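# Roll the ball from its gutter into the roofed box

## Task

Get the ball out of the gutter it currently sits in and into the box next to that same arm; the box has a roof and one open side. Pouring the ball in from the gutter is allowed. The task fails if the box is slid, raised, rotated or tilted by more than a small amount, if the ball drops noticeably below table-top level while no robot is holding it, or if anything is knocked or placed outside the work area. The gutter only retains the ball while its open end is higher; with the handle vertical, the ball rolls out. Arm bases (metres, heading in degrees counter-clockwise from +x): arm1 x=-1.71 y=+0.22 z=+0.94 facing -15; arm2 x=+0.00 y=+0.13 z=+0.85 facing -89; arm3 x=+1.71 y=+0.39 z=+0.86 facing -166. When finished, every gripper must have released and moved away, and the ball must stay in the box without any robot supporting it.

## Robot and tools

ROBOTS. Three identical i2rt Big YAM arms, named arm1, arm2 and arm3, sit at the bases given in the task. Each has six revolute joints, a two-finger gripper and a wrist camera mounted on top of the hand, looking toward the fingertips when joints 1 and 6 are 0 and the hand is level. The hand reaches roughly 1.0 m from the joint1 axis. Arms move independently; a slow or stopped arm does not hold up the others.

FRAME. One shared scene frame: origin on the floor, +z up, metres. Base headings are in degrees counter-clockwise from +x. The hand point is midway between the fingertips; its z axis runs along the fingers and the fingers close along its y axis. No pose is sent directly; all motion is by joint targets.

execute_actions. Argument actions: a list holding either one action or nothing (empty = just report state and images). An action is an object whose keys are robot names; each holds {"joints": {...}} mapping joint names to ABSOLUTE targets (not offsets). Names, units, ranges and done-tolerances: joint1_rad -2.879 to 2.879 (±0.045; rotates the whole arm about its base, positive counter-clockwise from above, 0 points the way the base faces); joint2_rad 0 to 3.141 (±0.14; shoulder, 0 has the upper arm pointing back roughly level, increasing lifts it up then forward); joint3_rad 0 to 3.019 (±0.09; elbow, 0 is folded, increasing opens); joint4_rad -1.692 to 1.57 (±0.055; hand pitch, positive tips fingers up); joint5_rad -1.57 to 1.57 (±0.03; hand yaw, positive toward the arm's right); joint6_rad -2.094 to 2.094 (±0.035; hand roll, positive clockwise viewed from behind); gripper_m 0 to 0.093 metres (±0.003; fingertip gap, grip force roughly 50 to 62 N per pad). Any subset of joints and robots may be named; motions start together but finish at different times, and since joints run at different speeds the hand can sweep a wide path. A joint or robot left out may keep pushing toward an earlier target. An action lasts at most 15 s. An unknown key or out-of-range number rejects the whole call and nothing moves. Optional cameras: list of names from arm1_cam_wrist, arm2_cam_wrist, arm3_cam_wrist, cam_end_1, cam_end_2, cam_gap_1, cam_gap_2, cam_side, cam_top, or all; omitted/null/["all"] gives every camera, [] gives none.

wait: seconds, 0 to 10; nothing new is commanded, the scene keeps running. zoom_image: camera plus region [x0, y0, x1, y1] in pixels of that camera's latest full image, top-left origin, at most 504 by 504. read_manual: optional section, only "licences"; no motion. finished_scene: scene (integer 1 to 2); final, and its result says whether the task succeeded.

RESULTS. Each result gives every robot's joint_positions, joint torques (whole drive output per arm joint, with offsets and noise, not a clean contact signal) and images; the pictures line gives image order. joint_status tells how each commanded joint ended: off_target (resting away from target, maybe still pushing), contact_stop or time_out (target dropped and the joint holds where it stopped, though after time_out a joint may keep a target no more than 0.375, 0.375, 0.113, 0.225, 0.075, 0.3 rad away for joints 1 to 6 and keep pushing), not_followed (a self/inter-arm collision check withheld the targets, shown with a 'joint command not followed' line and usually a cause; the arm may retry them with later actions), limit_stop_at_motor_heat. The gripper part still runs when arm targets are withheld. on_its_own lists uncommanded joints; 'held at' is the target, not the position. To relieve a pushing joint, command its reported position. A tiny target change may not move a joint. A loaded joint that holds may sag. If a result reports a stop, later motion calls in the same reply are skipped. While you think, robots keep your last command.

HEAT. Sustained pushing or holding warms motors; a MOTOR HOT line appears from 85 °C, and at 100 °C an OVER-TEMPERATURE FAULT drops that arm until it cools. After such a stop, resend targets.

CAMERAS. The six room cameras are fixed; wrist camera poses follow the arm's joints. Calibration lines use OpenCV conventions: K in pixels of image_wh, distortion D, T_world_to_cam mapping scene coordinates to camera coordinates, pos_world the camera position. Real poses may be off by a couple of degrees and several millimetres; results list cameras whose numbers change.

AVOID. Arms pressing hard against each other (fails and ends the run); hard hits; the collision check can be late and ignores fingers, gripper housings and wrist cameras. Arms do not stop on contact and can push very hard. Avoid drops, slips, slams, disturbing the box, the ball falling off the tables, or anything leaving the work area. Loose objects may occasionally be nudged by outside pushes. Finish with grippers open and arms clear.

Each tool is called after "Request:" as a command line: name --argument value for each argument, lists and objects as JSON in quotes; but a table of rows of numbers goes row by row, as --pt "numbers of a row", without its own name.

## Session

I'll start by looking at the scene.

Request:
execute_actions --actions '[]'

Scene clock: 0.00 s.
Joint torques (N m, as the arm reports them, + toward a larger angle): no reading
arm1.joint_positions: joint1_rad=+0.815 joint2_rad=+0.564 joint3_rad=+1.367 joint4_rad=-1.600 joint5_rad=-0.020 joint6_rad=+0.277 gripper_m=+0.094
arm1.joint_status: not commanded
arm1.hand: x=-1.5688 y=+0.3163 z=+1.4338 quat_wxyz=(-0.343, +0.131, -0.916, -0.161) (m; scene frame)
arm2.joint_positions: joint1_rad=+0.115 joint2_rad=+0.326 joint3_rad=+1.581 joint4_rad=-1.629 joint5_rad=+0.033 joint6_rad=-0.012 gripper_m=+0.095
arm2.joint_status: not commanded
arm2.hand: x=-0.0034 y=+0.1011 z=+1.4422 quat_wxyz=(-0.414, -0.548, -0.618, +0.383) (m; scene frame)
arm3.joint_positions: joint1_rad=+0.284 joint2_rad=+0.615 joint3_rad=+1.367 joint4_rad=-1.465 joint5_rad=-0.033 joint6_rad=-0.523 gripper_m=+0.095
arm3.joint_status: not commanded
arm3.hand: x=+1.5293 y=+0.2759 z=+1.3633 quat_wxyz=(-0.017, -0.784, -0.461, +0.415) (m; scene frame)
pictures: arm1_cam_wrist, arm2_cam_wrist, arm3_cam_wrist, cam_end_1, cam_end_2, cam_gap_1, cam_gap_2, cam_side, cam_top
Images, in order (width x height): arm1_cam_wrist 672x504, arm2_cam_wrist 672x504, arm3_cam_wrist 672x504, cam_end_1 672x504, cam_end_2 672x504, cam_gap_1 672x504, cam_gap_2 672x504, cam_side 672x504, cam_top 672x504.

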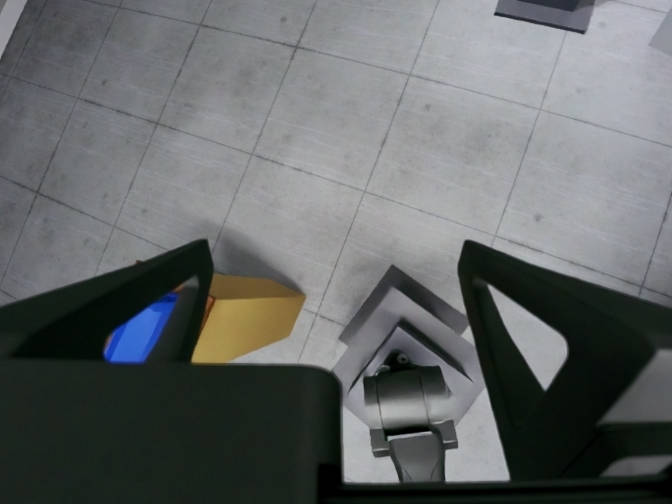

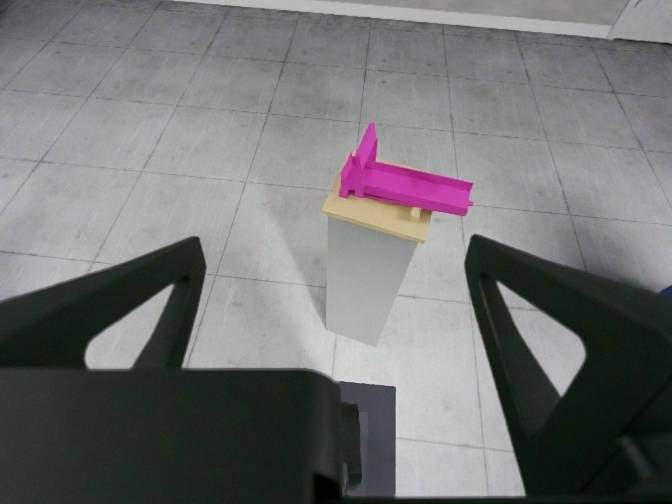

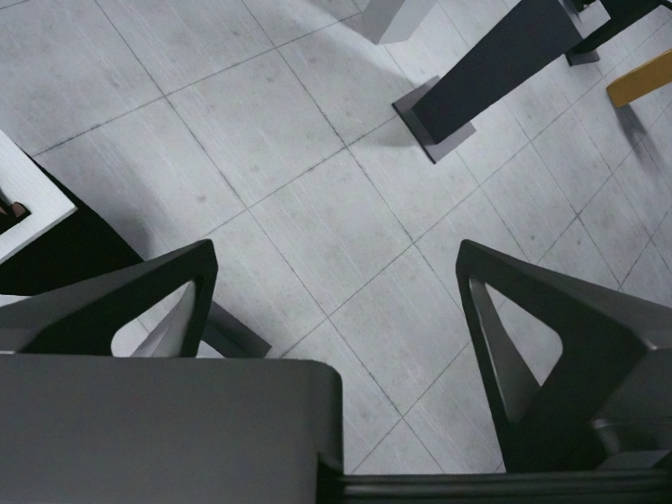

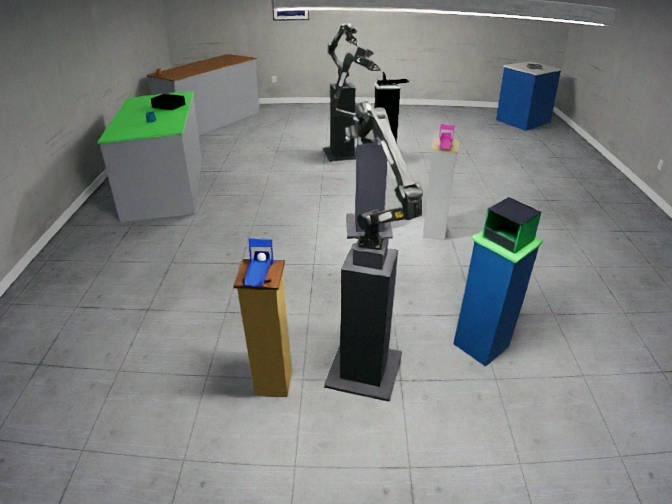

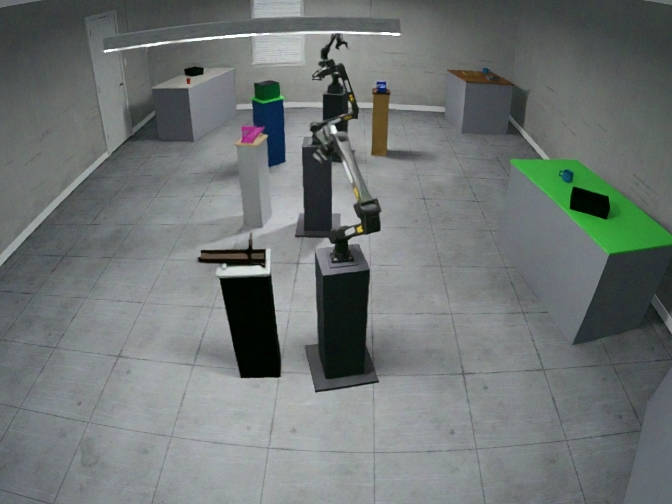

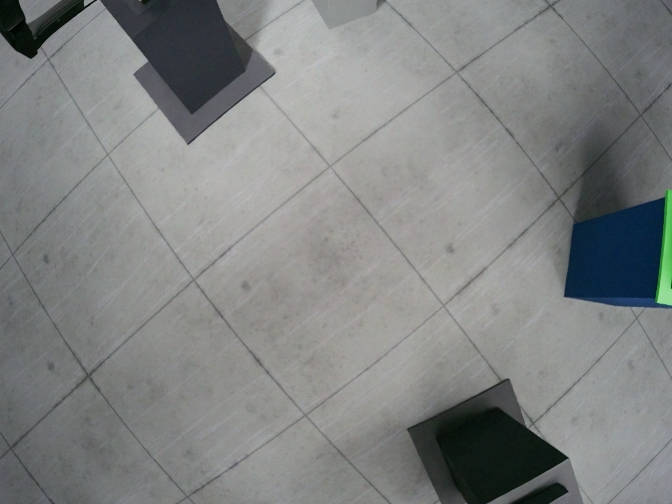

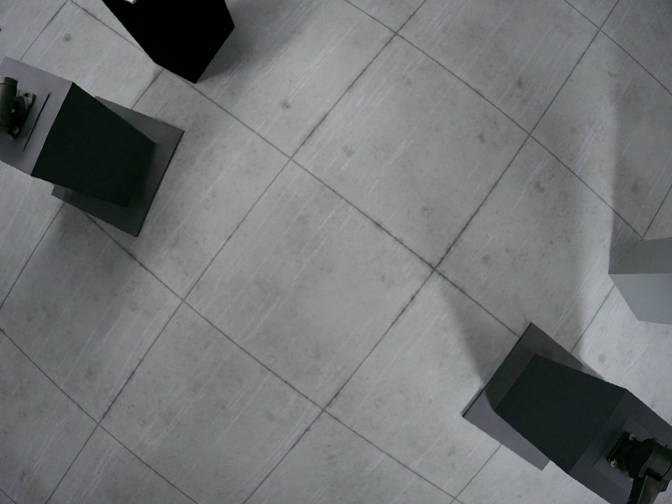

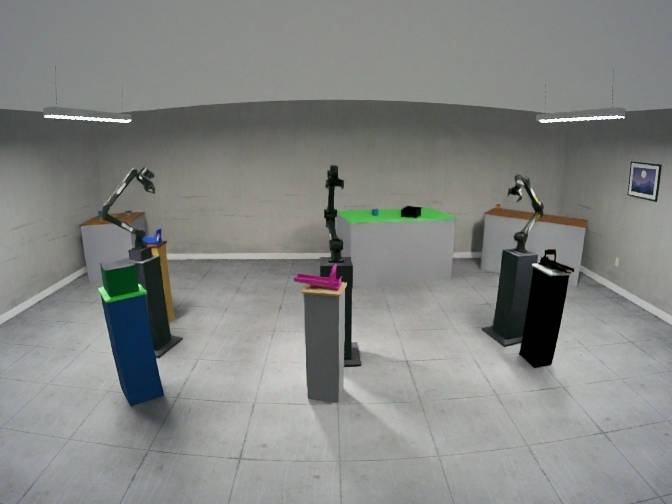

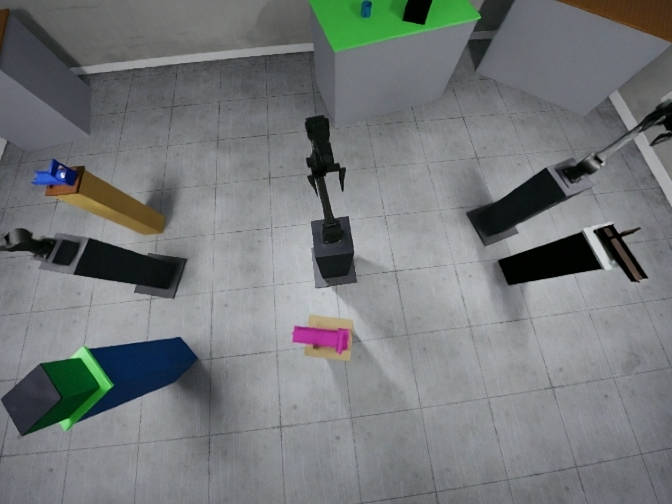

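Request:
zoom_image --camera "cam_end_1" --region '[200, 220, 320, 310]'

Request:
zoom_image --camera "cam_end_1" --region '[440, 180, 560, 270]'

Request:
zoom_image --camera "cam_top" --region '[0, 140, 200, 290]'

Request:
zoom_image --camera "cam_side" --region '[70, 150, 230, 310]'

Region (200, 220, 320, 310) of cam_end_1's 672x504 image, scaled by 4.200, with more detail than that image has; it fills the top 378 rows of this view, and the rest is white.

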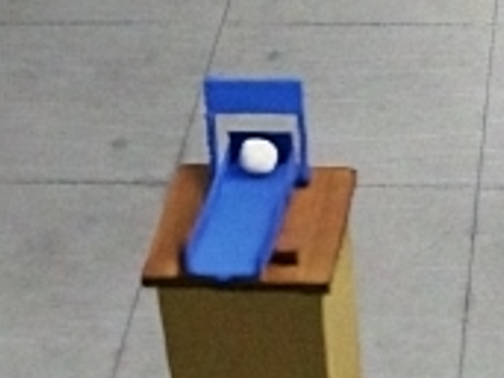

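Region (440, 180, 560, 270) of cam_end_1's 672x504 image, scaled by 4.200, with more detail than that image has; it fills the top 378 rows of this view, and the rest is white.

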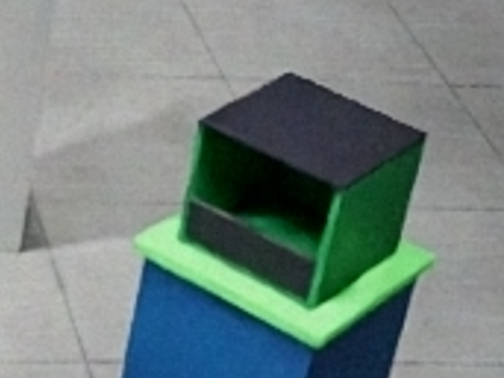

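Region (0, 140, 200, 290) of cam_top's 672x504 image, scaled by 2.520, with more detail than that image has; it fills the top 378 rows of this view, and the rest is white.

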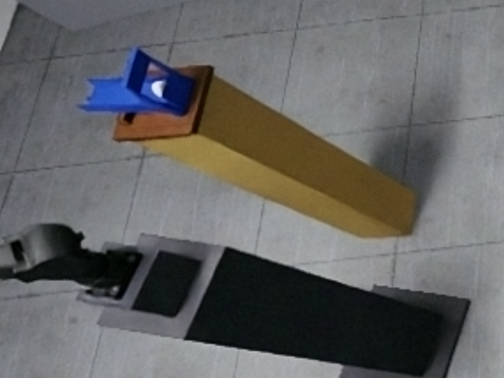

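Region (70, 150, 230, 310) of cam_side's 672x504 image, scaled by 3.150, with more detail than that image has.

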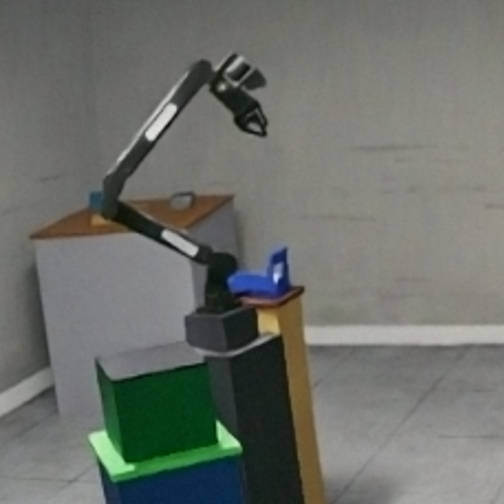

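Request:
zoom_image --camera "cam_top" --region '[0, 330, 160, 450]'

Request:
zoom_image --camera "cam_top" --region '[20, 150, 100, 210]'

Request:
zoom_image --camera "arm2_cam_wrist" --region '[300, 100, 500, 260]'

Request:
zoom_image --camera "cam_side" --region '[130, 215, 190, 260]'

Region (0, 330, 160, 450) of cam_top's 672x504 image, scaled by 3.150, with more detail than that image has; it fills the top 378 rows of this view, and the rest is white.

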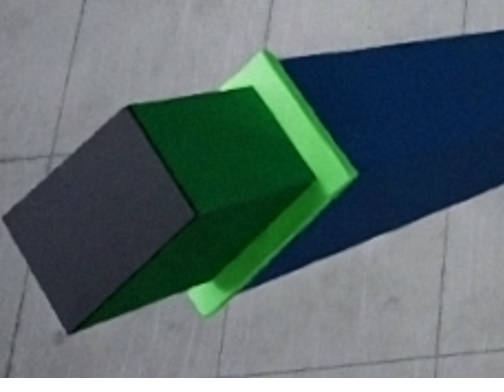

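Region (20, 150, 100, 210) of cam_top's 672x504 image, scaled by 6.300, with more detail than that image has; it fills the top 378 rows of this view, and the rest is white.

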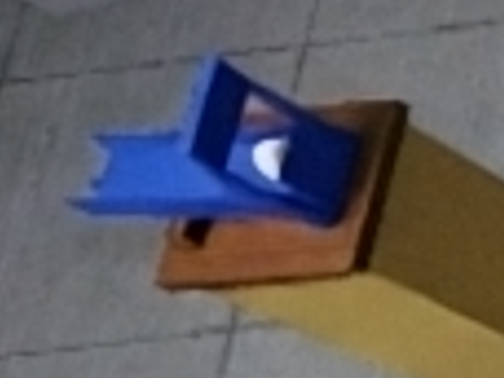

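Region (300, 100, 500, 260) of arm2_cam_wrist's 672x504 image, scaled by 2.520, with more detail than that image has; it fills the top 403 rows of this view, and the rest is white.

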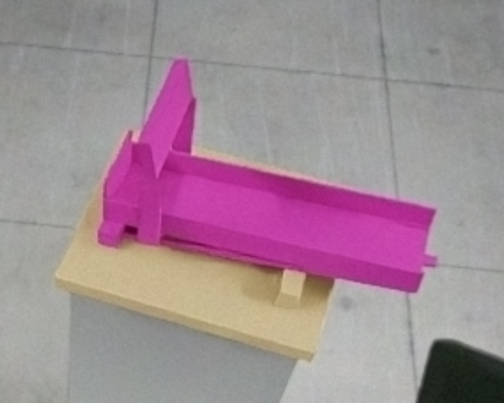

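Region (130, 215, 190, 260) of cam_side's 672x504 image, scaled by 8.400, with more detail than that image has; it fills the top 378 rows of this view, and the rest is white.

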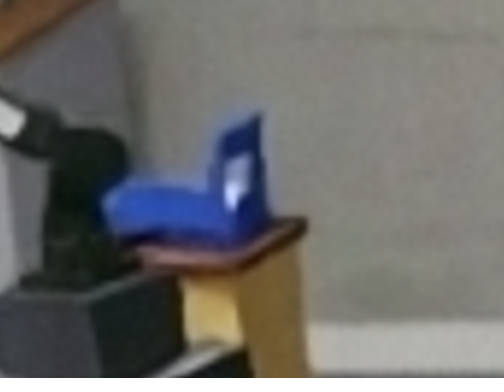

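Request:
execute_actions --actions '[{"arm1": {"joints": {"joint1_rad": 1.927, "joint2_rad": 1.88, "joint3_rad": 1.63, "joint4_rad": -1.32, "joint5_rad": 0.0, "joint6_rad": 0.09, "gripper_m": 0.093}}}]' --cameras '["arm1_cam_wrist", "cam_end_1", "cam_top", "cam_side"]'

Scene clock: 121.87 s.
Joint torques (N m, as the arm reports them, + toward a larger angle): arm1=[  0.4  -16.48   8.95   0.34   0.09  -0.01] | arm2=[ 0.68 10.1   4.52  2.58  0.07 -0.03] | arm3=[-0.25  2.19  9.77  1.99  0.05  0.1 ]
arm1.joint_positions: joint1_rad=+1.932 joint2_rad=+1.865 joint3_rad=+1.631 joint4_rad=-1.324 joint5_rad=+0.000 joint6_rad=+0.097 gripper_m=+0.093
arm1.joint_status: all done
arm1.hand: x=-1.7717 y=+0.7905 z=+1.0832 quat_wxyz=(-0.006, +0.708, -0.706, -0.004) (m; scene frame)
arm2.joint_positions: joint1_rad=+0.115 joint2_rad=+0.326 joint3_rad=+1.581 joint4_rad=-1.629 joint5_rad=+0.033 joint6_rad=-0.012 gripper_m=+0.095
arm2.joint_status: not commanded
arm2.hand: x=-0.0034 y=+0.1011 z=+1.4422 quat_wxyz=(-0.414, -0.548, -0.618, +0.383) (m; scene frame)
arm3.joint_positions: joint1_rad=+0.284 joint2_rad=+0.615 joint3_rad=+1.367 joint4_rad=-1.465 joint5_rad=-0.033 joint6_rad=-0.523 gripper_m=+0.095
arm3.joint_status: not commanded
arm3.hand: x=+1.5293 y=+0.2759 z=+1.3633 quat_wxyz=(-0.017, -0.784, -0.461, +0.415) (m; scene frame)
pictures: arm1_cam_wrist, cam_end_1, cam_side, cam_top
camera_calibration (this result's frames):
arm1_cam_wrist: T_world_to_cam=[[0.999961, 0.00883889, -0.000675168, 1.76557], [0.00759471, -0.814938, 0.579498, 0.0329882], [0.0045719, -0.57948, -0.814974, 1.47184], [0, 0, 0, 1]] pos_world=[-1.77248, 0.864182, 1.18159]
Images, in order (width x height): arm1_cam_wrist 672x504, cam_end_1 672x504, cam_side 672x504, cam_top 672x504.

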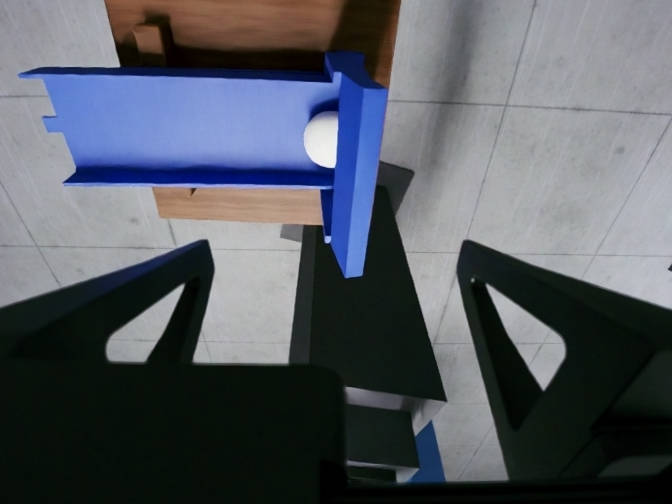

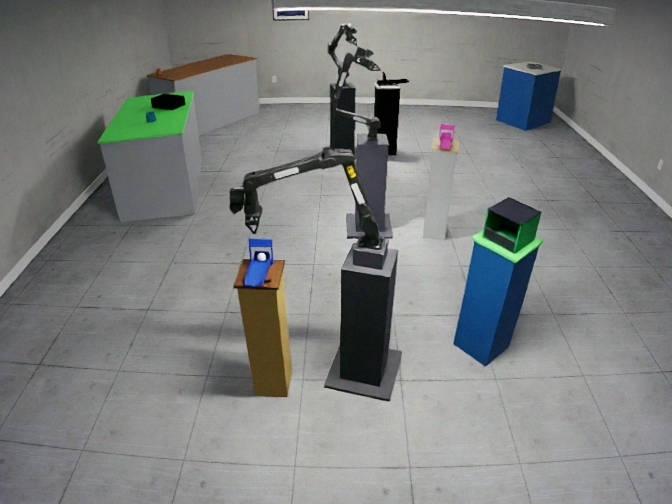

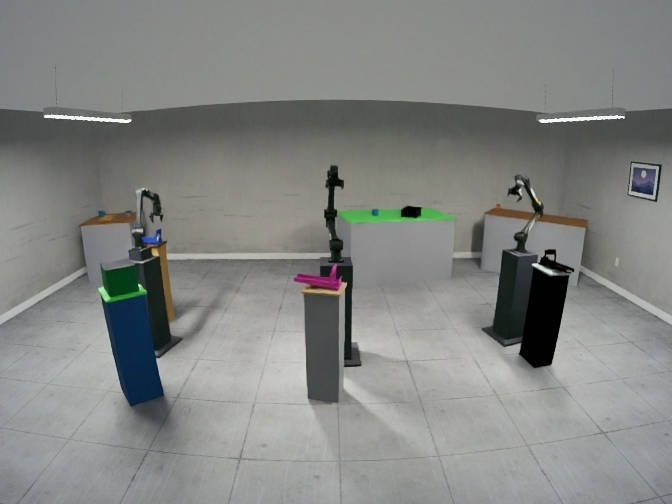

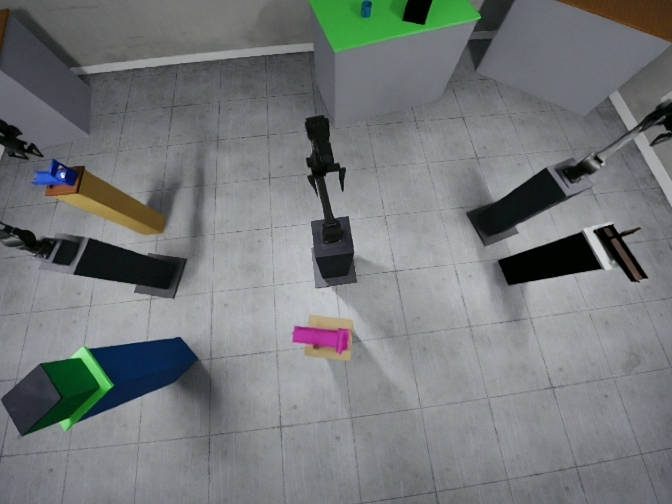

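Request:
zoom_image --camera "cam_end_1" --region '[200, 170, 320, 300]'

Request:
zoom_image --camera "cam_side" --region '[120, 180, 200, 260]'

Region (200, 170, 320, 300) of cam_end_1's 672x504 image, scaled by 3.877, with more detail than that image has; it fills the left 465 columns of this view, and the rest is white.

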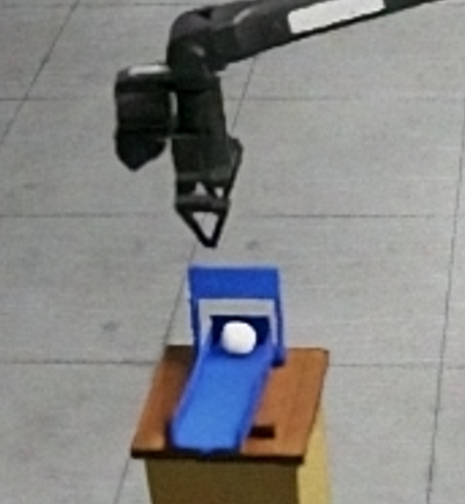

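Region (120, 180, 200, 260) of cam_side's 672x504 image, scaled by 6.300, with more detail than that image has.

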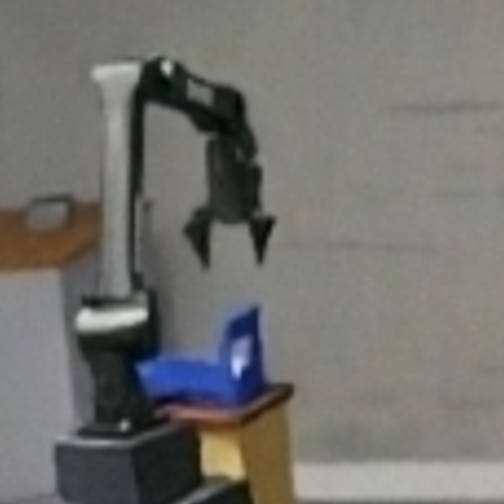

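Request:
zoom_image --camera "arm1_cam_wrist" --region '[260, 40, 420, 290]'

Request:
zoom_image --camera "arm1_cam_wrist" --region '[0, 0, 340, 240]'

Region (260, 40, 420, 290) of arm1_cam_wrist's 672x504 image, scaled by 2.016, with more detail than that image has; it fills the left 323 columns of this view, and the rest is white.

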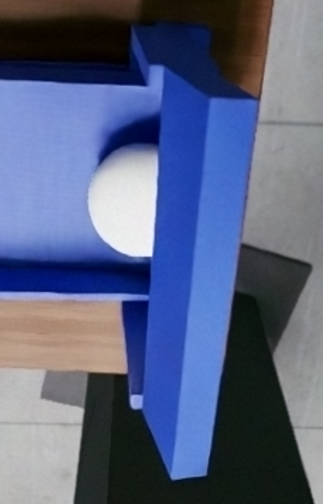

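Region (0, 0, 340, 240) of arm1_cam_wrist's 672x504 image, scaled by 1.482, with more detail than that image has; it fills the top 356 rows of this view, and the rest is white.

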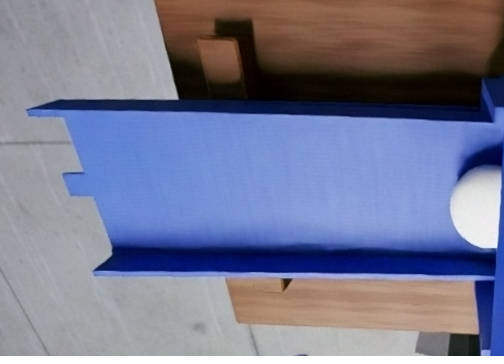

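Request:
execute_actions --actions '[{"arm1": {"joints": {"joint1_rad": 1.842, "joint2_rad": 1.842, "joint3_rad": 1.521, "joint4_rad": -1.2345, "joint5_rad": -0.2386, "joint6_rad": 0.064}}}]' --cameras '["arm1_cam_wrist", "cam_end_1", "cam_side"]'

Scene clock: 202.67 s.
Joint torques (N m, as the arm reports them, + toward a larger angle): arm1=[  1.43 -16.98   7.9    0.94  -0.19  -0.05] | arm2=[ 0.62 10.25  4.48  2.55  0.07 -0.03] | arm3=[-0.62  2.03  9.74  2.02  0.03  0.11]
arm1.joint_positions: joint1_rad=+1.832 joint2_rad=+1.844 joint3_rad=+1.533 joint4_rad=-1.251 joint5_rad=-0.236 joint6_rad=+0.073 gripper_m=+0.093
arm1.joint_status: all done
arm1.hand: x=-1.7549 y=+0.7773 z=+1.0634 quat_wxyz=(+0.081, +0.677, -0.727, -0.083) (m; scene frame)
arm2.joint_positions: joint1_rad=+0.115 joint2_rad=+0.326 joint3_rad=+1.581 joint4_rad=-1.629 joint5_rad=+0.033 joint6_rad=-0.012 gripper_m=+0.095
arm2.joint_status: not commanded
arm2.hand: x=-0.0034 y=+0.1011 z=+1.4422 quat_wxyz=(-0.414, -0.548, -0.618, +0.383) (m; scene frame)
arm3.joint_positions: joint1_rad=+0.284 joint2_rad=+0.615 joint3_rad=+1.367 joint4_rad=-1.465 joint5_rad=-0.033 joint6_rad=-0.523 gripper_m=+0.095
arm3.joint_status: not commanded
arm3.hand: x=+1.5293 y=+0.2759 z=+1.3633 quat_wxyz=(-0.017, -0.784, -0.461, +0.415) (m; scene frame)
pictures: arm1_cam_wrist, cam_end_1, cam_side
camera_calibration (this result's frames):
arm1_cam_wrist: T_world_to_cam=[[0.970397, -0.0638865, -0.232913, 2.00052], [0.0854868, -0.811088, 0.578643, 0.168156], [-0.225881, -0.581424, -0.781616, 1.00952], [0, 0, 0, 1]] pos_world=[-1.72764, 0.851154, 1.1577]
Images, in order (width x height): arm1_cam_wrist 672x504, cam_end_1 672x504, cam_side 672x504.

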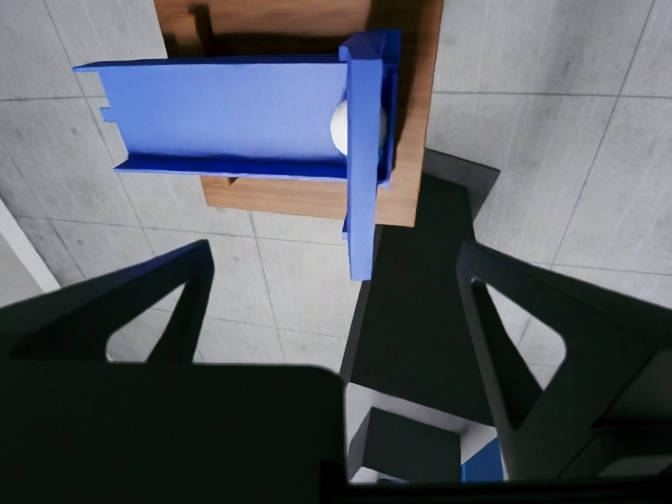

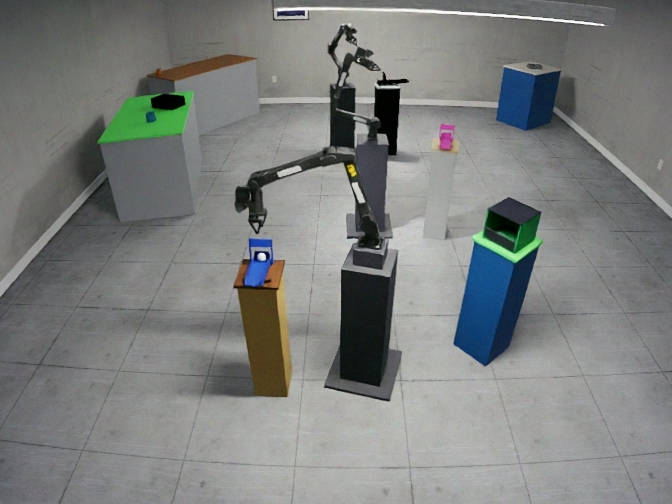

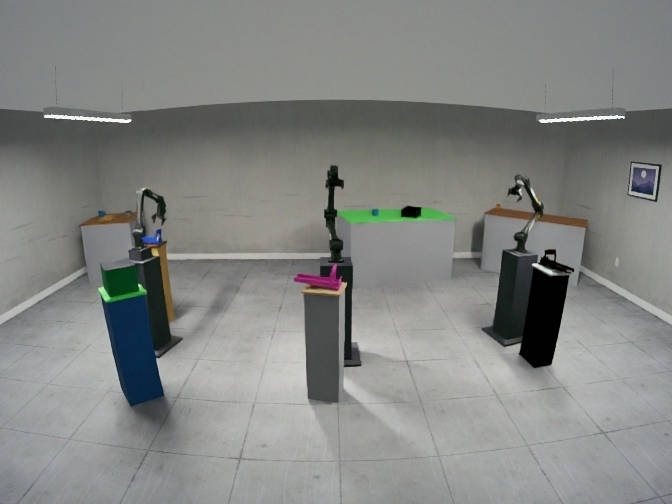

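Request:
execute_actions --actions '[{"arm1": {"joints": {"joint1_rad": 1.848, "joint2_rad": 1.922, "joint3_rad": 1.401, "joint4_rad": -1.035, "joint5_rad": -0.2386, "joint6_rad": 0.064}}}]' --cameras '["arm1_cam_wrist", "cam_end_1", "cam_side"]'

Scene clock: 223.47 s.
Joint torques (N m, as the arm reports them, + toward a larger angle): arm1=[  1.34 -16.82   7.53   0.86  -0.17  -0.05] | arm2=[ 0.47 10.45  4.39  2.48  0.07 -0.05] | arm3=[-0.19  2.12  9.79  2.11  0.03  0.11]
arm1.joint_positions: joint1_rad=+1.837 joint2_rad=+1.919 joint3_rad=+1.408 joint4_rad=-1.052 joint5_rad=-0.236 joint6_rad=+0.073 gripper_m=+0.093
arm1.joint_status: all done
arm1.hand: x=-1.7575 y=+0.7718 z=+0.9795 quat_wxyz=(+0.082, +0.678, -0.725, -0.082) (m; scene frame)
arm2.joint_positions: joint1_rad=+0.115 joint2_rad=+0.326 joint3_rad=+1.581 joint4_rad=-1.629 joint5_rad=+0.033 joint6_rad=-0.012 gripper_m=+0.095
arm2.joint_status: not commanded
arm2.hand: x=-0.0034 y=+0.1011 z=+1.4422 quat_wxyz=(-0.414, -0.548, -0.618, +0.383) (m; scene frame)
arm3.joint_positions: joint1_rad=+0.284 joint2_rad=+0.615 joint3_rad=+1.367 joint4_rad=-1.465 joint5_rad=-0.033 joint6_rad=-0.523 gripper_m=+0.095
arm3.joint_status: not commanded
arm3.hand: x=+1.5293 y=+0.2759 z=+1.3633 quat_wxyz=(-0.017, -0.784, -0.461, +0.415) (m; scene frame)
pictures: arm1_cam_wrist, cam_end_1, cam_side
camera_calibration (this result's frames):
arm1_cam_wrist: T_world_to_cam=[[0.970616, -0.0594341, -0.233178, 1.98029], [0.0897197, -0.809761, 0.579861, 0.217738], [-0.223282, -0.583743, -0.780634, 0.945592], [0, 0, 0, 1]] pos_world=[-1.7305, 0.845995, 1.07366]
Images, in order (width x height): arm1_cam_wrist 672x504, cam_end_1 672x504, cam_side 672x504.

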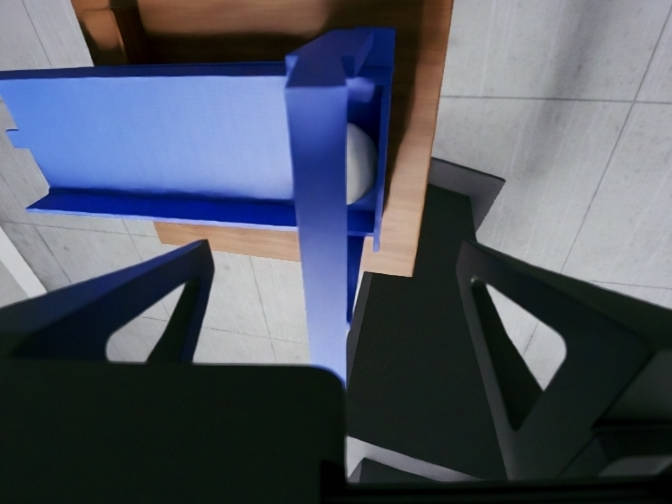

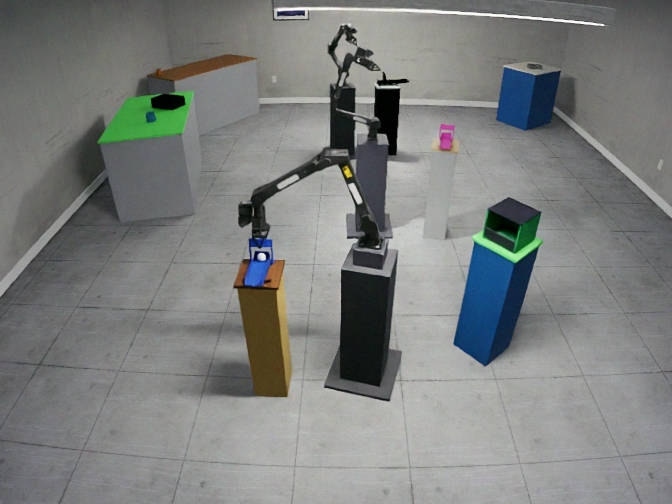

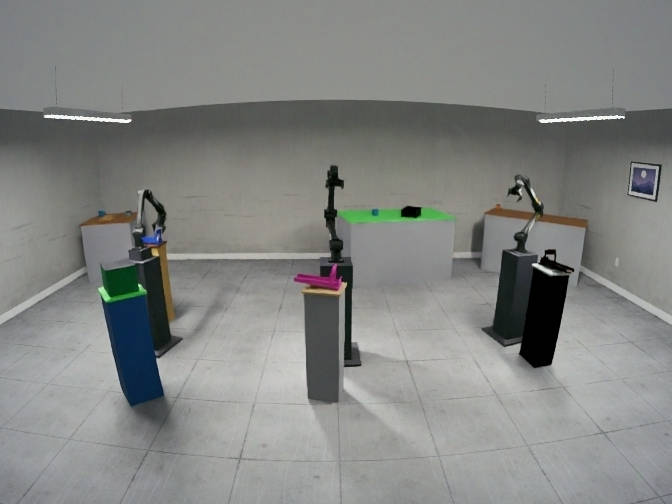

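Request:
execute_actions --actions '[{"arm1": {"joints": {"gripper_m": 0.0}}}]' --cameras '["arm1_cam_wrist", "cam_end_1"]'

Scene clock: 227.70 s.
Joint torques (N m, as the arm reports them, + toward a larger angle): arm1=[  1.31 -16.83   7.59   0.82   0.05  -0.03] | arm2=[ 0.31 10.65  4.43  2.51  0.05 -0.03] | arm3=[-0.49  1.95  9.71  2.04  0.02  0.11]
arm1.joint_positions: joint1_rad=+1.839 joint2_rad=+1.919 joint3_rad=+1.408 joint4_rad=-1.050 joint5_rad=-0.241 joint6_rad=+0.070 gripper_m=+0.011
arm1.joint_status: gripper_m off_target (ended at +0.011, target +0.000)
arm1.hand: x=-1.7592 y=+0.7723 z=+0.9799 quat_wxyz=(+0.083, +0.680, -0.724, -0.085) (m; scene frame)
arm2.joint_positions: joint1_rad=+0.115 joint2_rad=+0.326 joint3_rad=+1.581 joint4_rad=-1.629 joint5_rad=+0.033 joint6_rad=-0.012 gripper_m=+0.095
arm2.joint_status: not commanded
arm2.hand: x=-0.0034 y=+0.1011 z=+1.4422 quat_wxyz=(-0.414, -0.548, -0.618, +0.383) (m; scene frame)
arm3.joint_positions: joint1_rad=+0.284 joint2_rad=+0.615 joint3_rad=+1.367 joint4_rad=-1.465 joint5_rad=-0.033 joint6_rad=-0.523 gripper_m=+0.095
arm3.joint_status: not commanded
arm3.hand: x=+1.5293 y=+0.2759 z=+1.3633 quat_wxyz=(-0.017, -0.784, -0.461, +0.415) (m; scene frame)
pictures: arm1_cam_wrist, cam_end_1
camera_calibration (this result's frames):
arm1_cam_wrist: T_world_to_cam=[[0.969619, -0.0543175, -0.238514, 1.98162], [0.0964904, -0.811052, 0.576962, 0.233743], [-0.224786, -0.582447, -0.78117, 0.942655], [0, 0, 0, 1]] pos_world=[-1.73207, 0.846261, 1.07416]
Images, in order (width x height): arm1_cam_wrist 672x504, cam_end_1 672x504.

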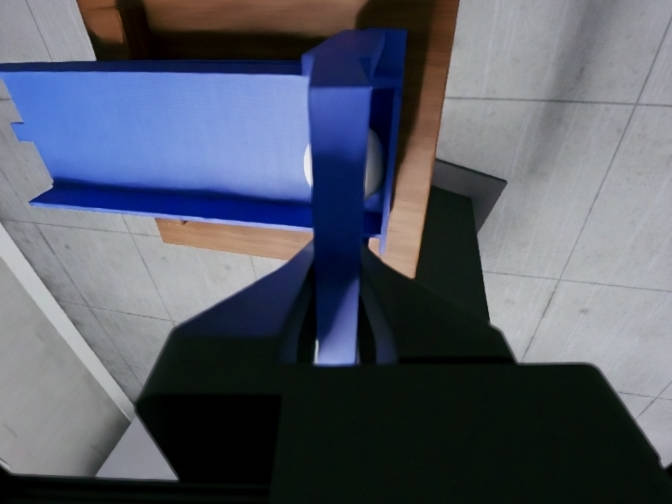

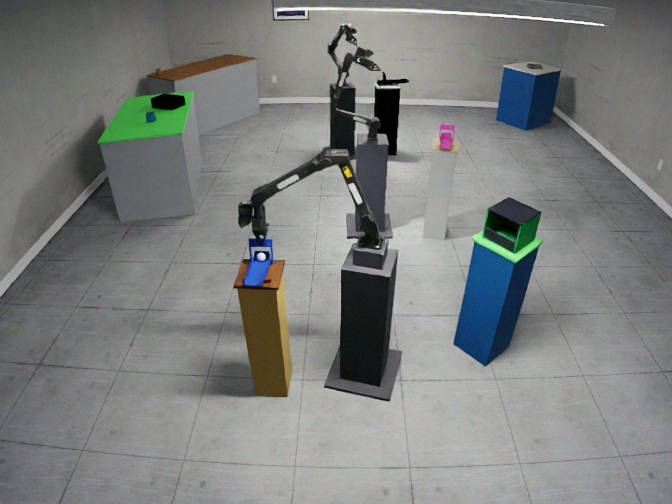

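Request:
execute_actions --actions '[{"arm1": {"joints": {"joint2_rad": 1.80, "joint3_rad": 1.58, "joint4_rad": -1.34, "joint5_rad": -0.6}}}]' --cameras '["arm1_cam_wrist", "cam_end_1", "cam_side"]'

Scene clock: 261.87 s.
Joint torques (N m, as the arm reports them, + toward a larger angle): arm1=[  1.36 -15.54  12.17  -0.55  -0.64  -0.05] | arm2=[ 1.   10.32  4.47  2.5   0.08 -0.01] | arm3=[-0.3   1.49  9.77  2.05  0.02  0.14]
arm1.joint_positions: joint1_rad=+1.839 joint2_rad=+1.787 joint3_rad=+1.541 joint4_rad=-1.324 joint5_rad=-0.591 joint6_rad=+0.070 gripper_m=+0.011
arm1.joint_status: all done
arm1.hand: x=-1.8143 y=+0.7614 z=+1.1200 quat_wxyz=(+0.212, +0.655, -0.698, -0.197) (m; scene frame)
arm2.joint_positions: joint1_rad=+0.115 joint2_rad=+0.326 joint3_rad=+1.581 joint4_rad=-1.629 joint5_rad=+0.033 joint6_rad=-0.012 gripper_m=+0.095
arm2.joint_status: not commanded
arm2.hand: x=-0.0034 y=+0.1011 z=+1.4422 quat_wxyz=(-0.414, -0.548, -0.618, +0.383) (m; scene frame)
arm3.joint_positions: joint1_rad=+0.284 joint2_rad=+0.615 joint3_rad=+1.367 joint4_rad=-1.465 joint5_rad=-0.033 joint6_rad=-0.523 gripper_m=+0.095
arm3.joint_status: not commanded
arm3.hand: x=+1.5293 y=+0.2759 z=+1.3633 quat_wxyz=(-0.017, -0.784, -0.461, +0.415) (m; scene frame)
pictures: arm1_cam_wrist, cam_end_1, cam_side
camera_calibration (this result's frames):
arm1_cam_wrist: T_world_to_cam=[[0.829422, -0.0570577, -0.555702, 2.17085], [0.291696, -0.804145, 0.517942, 0.564374], [-0.476417, -0.591688, -0.650332, 0.437365], [0, 0, 0, 1]] pos_world=[-1.75681, 0.836486, 1.19847]
Images, in order (width x height): arm1_cam_wrist 672x504, cam_end_1 672x504, cam_side 672x504.

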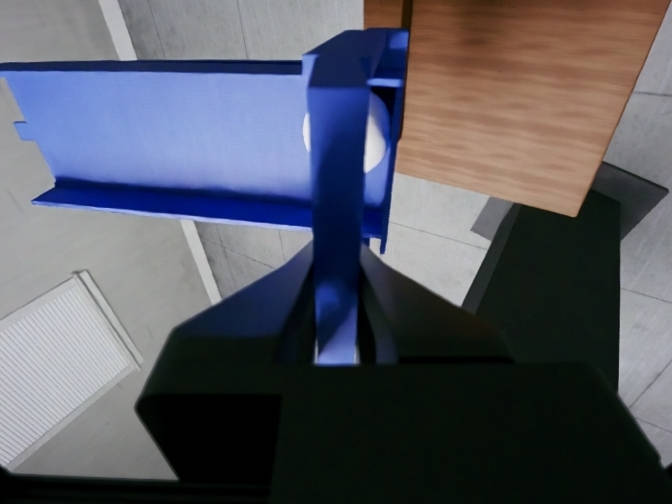

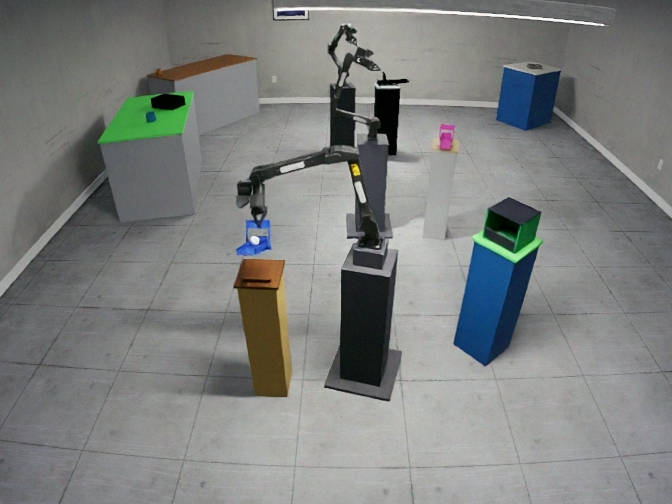

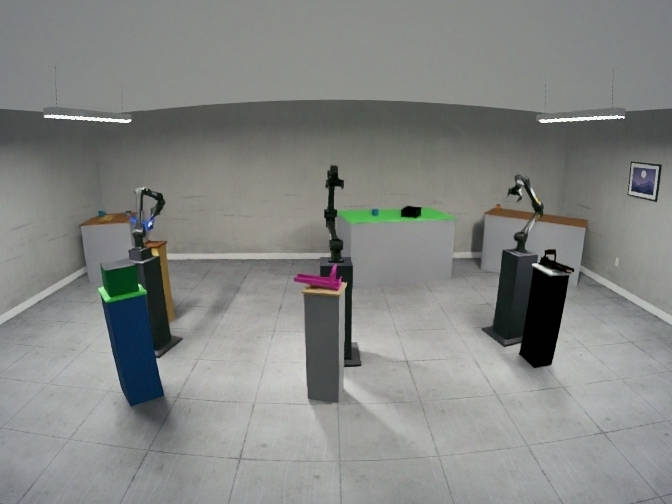

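Request:
execute_actions --actions '[{"arm1": {"joints": {"joint1_rad": -1.529, "joint2_rad": 1.429, "joint3_rad": 1.123, "joint4_rad": -1.064, "joint5_rad": -0.6}}}]' --cameras '["arm1_cam_wrist", "cam_end_1", "cam_top"]'

Scene clock: 370.27 s.
Joint torques (N m, as the arm reports them, + toward a larger angle): arm1=[  1.04 -11.79   8.3    1.02  -0.66  -0.04] | arm2=[ 0.57 10.53  4.52  2.47  0.06 -0.06] | arm3=[-0.58  2.29  9.81  2.02  0.04  0.15]
arm1.joint_positions: joint1_rad=-1.533 joint2_rad=+1.434 joint3_rad=+1.134 joint4_rad=-1.075 joint5_rad=-0.590 joint6_rad=+0.068 gripper_m=+0.011
arm1.joint_status: all done
arm1.hand: x=-1.7215 y=-0.2327 z=+1.1325 quat_wxyz=(-0.281, -0.747, -0.590, -0.119) (m; scene frame)
arm2.joint_positions: joint1_rad=+0.115 joint2_rad=+0.326 joint3_rad=+1.581 joint4_rad=-1.629 joint5_rad=+0.033 joint6_rad=-0.012 gripper_m=+0.095
arm2.joint_status: not commanded
arm2.hand: x=-0.0034 y=+0.1011 z=+1.4422 quat_wxyz=(-0.414, -0.548, -0.618, +0.383) (m; scene frame)
arm3.joint_positions: joint1_rad=+0.284 joint2_rad=+0.615 joint3_rad=+1.367 joint4_rad=-1.465 joint5_rad=-0.033 joint6_rad=-0.523 gripper_m=+0.095
arm3.joint_status: not commanded
arm3.hand: x=+1.5293 y=+0.2759 z=+1.3633 quat_wxyz=(-0.017, -0.784, -0.461, +0.415) (m; scene frame)
pictures: arm1_cam_wrist, cam_end_1, cam_top
camera_calibration (this result's frames):
arm1_cam_wrist: T_world_to_cam=[[-0.816098, 0.137685, -0.561273, -0.736982], [-0.084853, 0.932132, 0.352038, -0.324878], [0.571651, 0.334923, -0.749027, 2.03314], [0, 0, 0, 1]] pos_world=[-1.79126, -0.276644, 1.2236]
Images, in order (width x height): arm1_cam_wrist 672x504, cam_end_1 672x504, cam_top 672x504.

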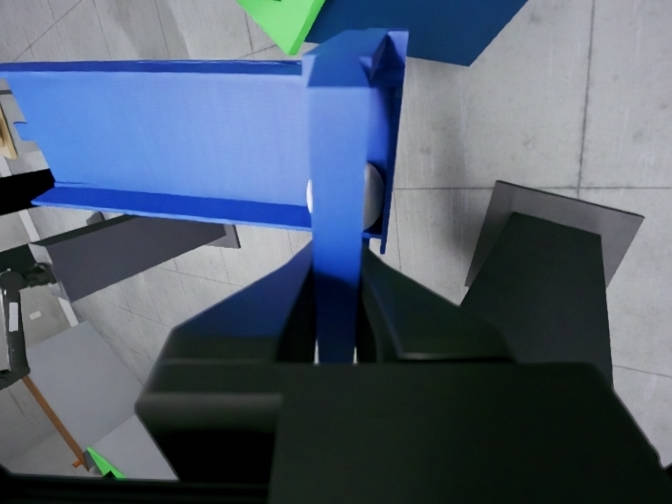

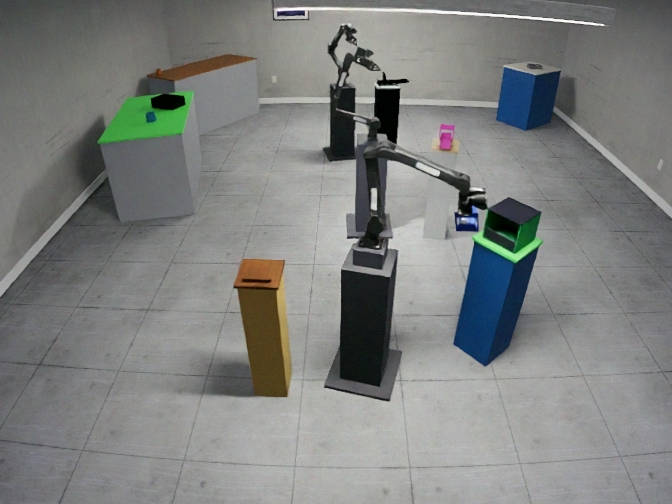

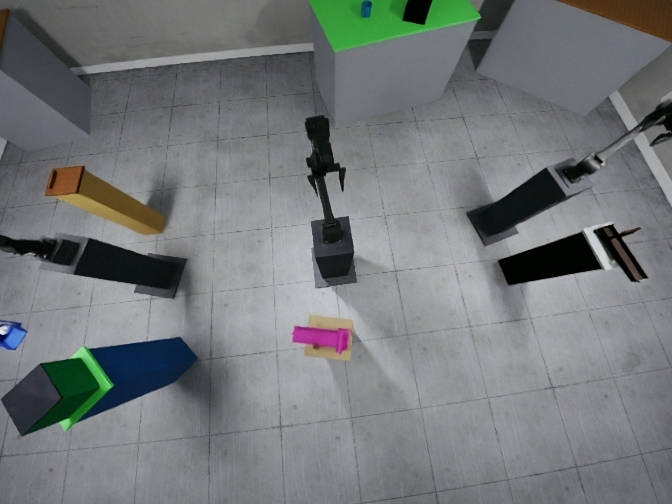

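Request:
execute_actions --actions '[{"arm1": {"joints": {"joint1_rad": -1.529, "joint2_rad": 1.607, "joint3_rad": 1.088, "joint4_rad": -0.852, "joint5_rad": -0.288, "joint6_rad": 0.621}}}]' --cameras '["arm1_cam_wrist", "cam_end_1", "cam_top", "cam_side"]'

Scene clock: 383.20 s.
Joint torques (N m, as the arm reports them, + toward a larger angle): arm1=[  1.02 -14.76   8.32   1.37  -0.12   0.11] | arm2=[ 0.72  9.98  4.48  2.5   0.06 -0.04] | arm3=[-0.64  2.29  9.82  2.06  0.02  0.11]
arm1.joint_positions: joint1_rad=-1.533 joint2_rad=+1.626 joint3_rad=+1.087 joint4_rad=-0.873 joint5_rad=-0.287 joint6_rad=+0.612 gripper_m=+0.011
arm1.joint_status: all done
arm1.hand: x=-1.7740 y=-0.2525 z=+1.0157 quat_wxyz=(-0.144, -0.917, -0.364, -0.076) (m; scene frame)
arm2.joint_positions: joint1_rad=+0.115 joint2_rad=+0.326 joint3_rad=+1.581 joint4_rad=-1.629 joint5_rad=+0.033 joint6_rad=-0.012 gripper_m=+0.095
arm2.joint_status: not commanded
arm2.hand: x=-0.0034 y=+0.1011 z=+1.4422 quat_wxyz=(-0.414, -0.548, -0.618, +0.383) (m; scene frame)
arm3.joint_positions: joint1_rad=+0.284 joint2_rad=+0.615 joint3_rad=+1.367 joint4_rad=-1.465 joint5_rad=-0.033 joint6_rad=-0.523 gripper_m=+0.095
arm3.joint_status: not commanded
arm3.hand: x=+1.5293 y=+0.2759 z=+1.3633 quat_wxyz=(-0.017, -0.784, -0.461, +0.415) (m; scene frame)
pictures: arm1_cam_wrist, cam_end_1, cam_side, cam_top
camera_calibration (this result's frames):
arm1_cam_wrist: T_world_to_cam=[[-0.650325, 0.687755, -0.322599, -0.652124], [0.433916, 0.684876, 0.585373, 0.351135], [0.623534, 0.240702, -0.74382, 2.04521], [0, 0, 0, 1]] pos_world=[-1.85171, -0.284268, 1.10535]
Images, in order (width x height): arm1_cam_wrist 672x504, cam_end_1 672x504, cam_side 672x504, cam_top 672x504.

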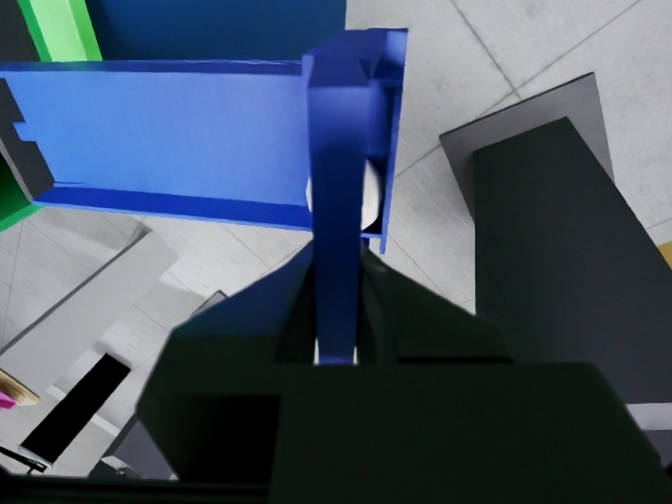

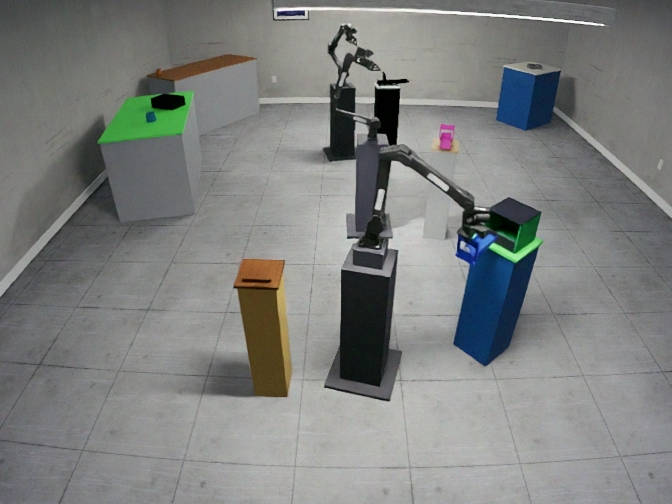

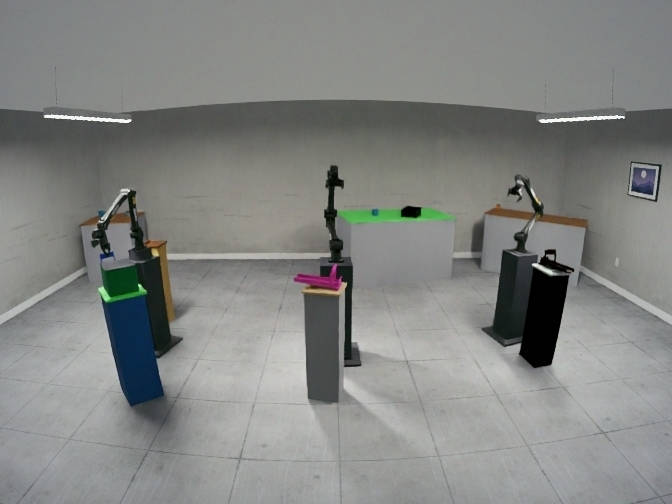

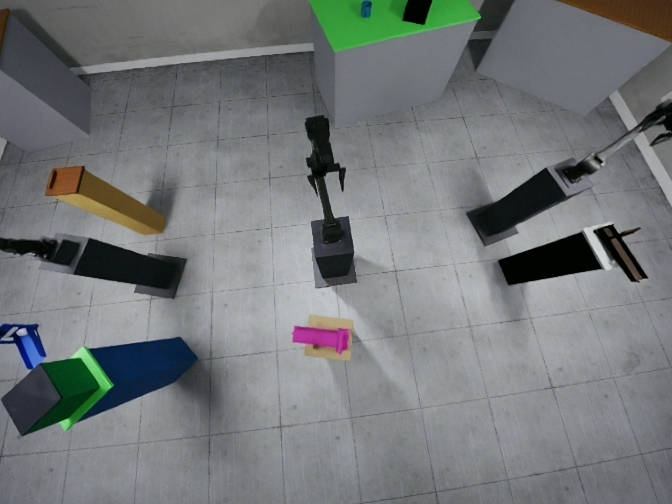

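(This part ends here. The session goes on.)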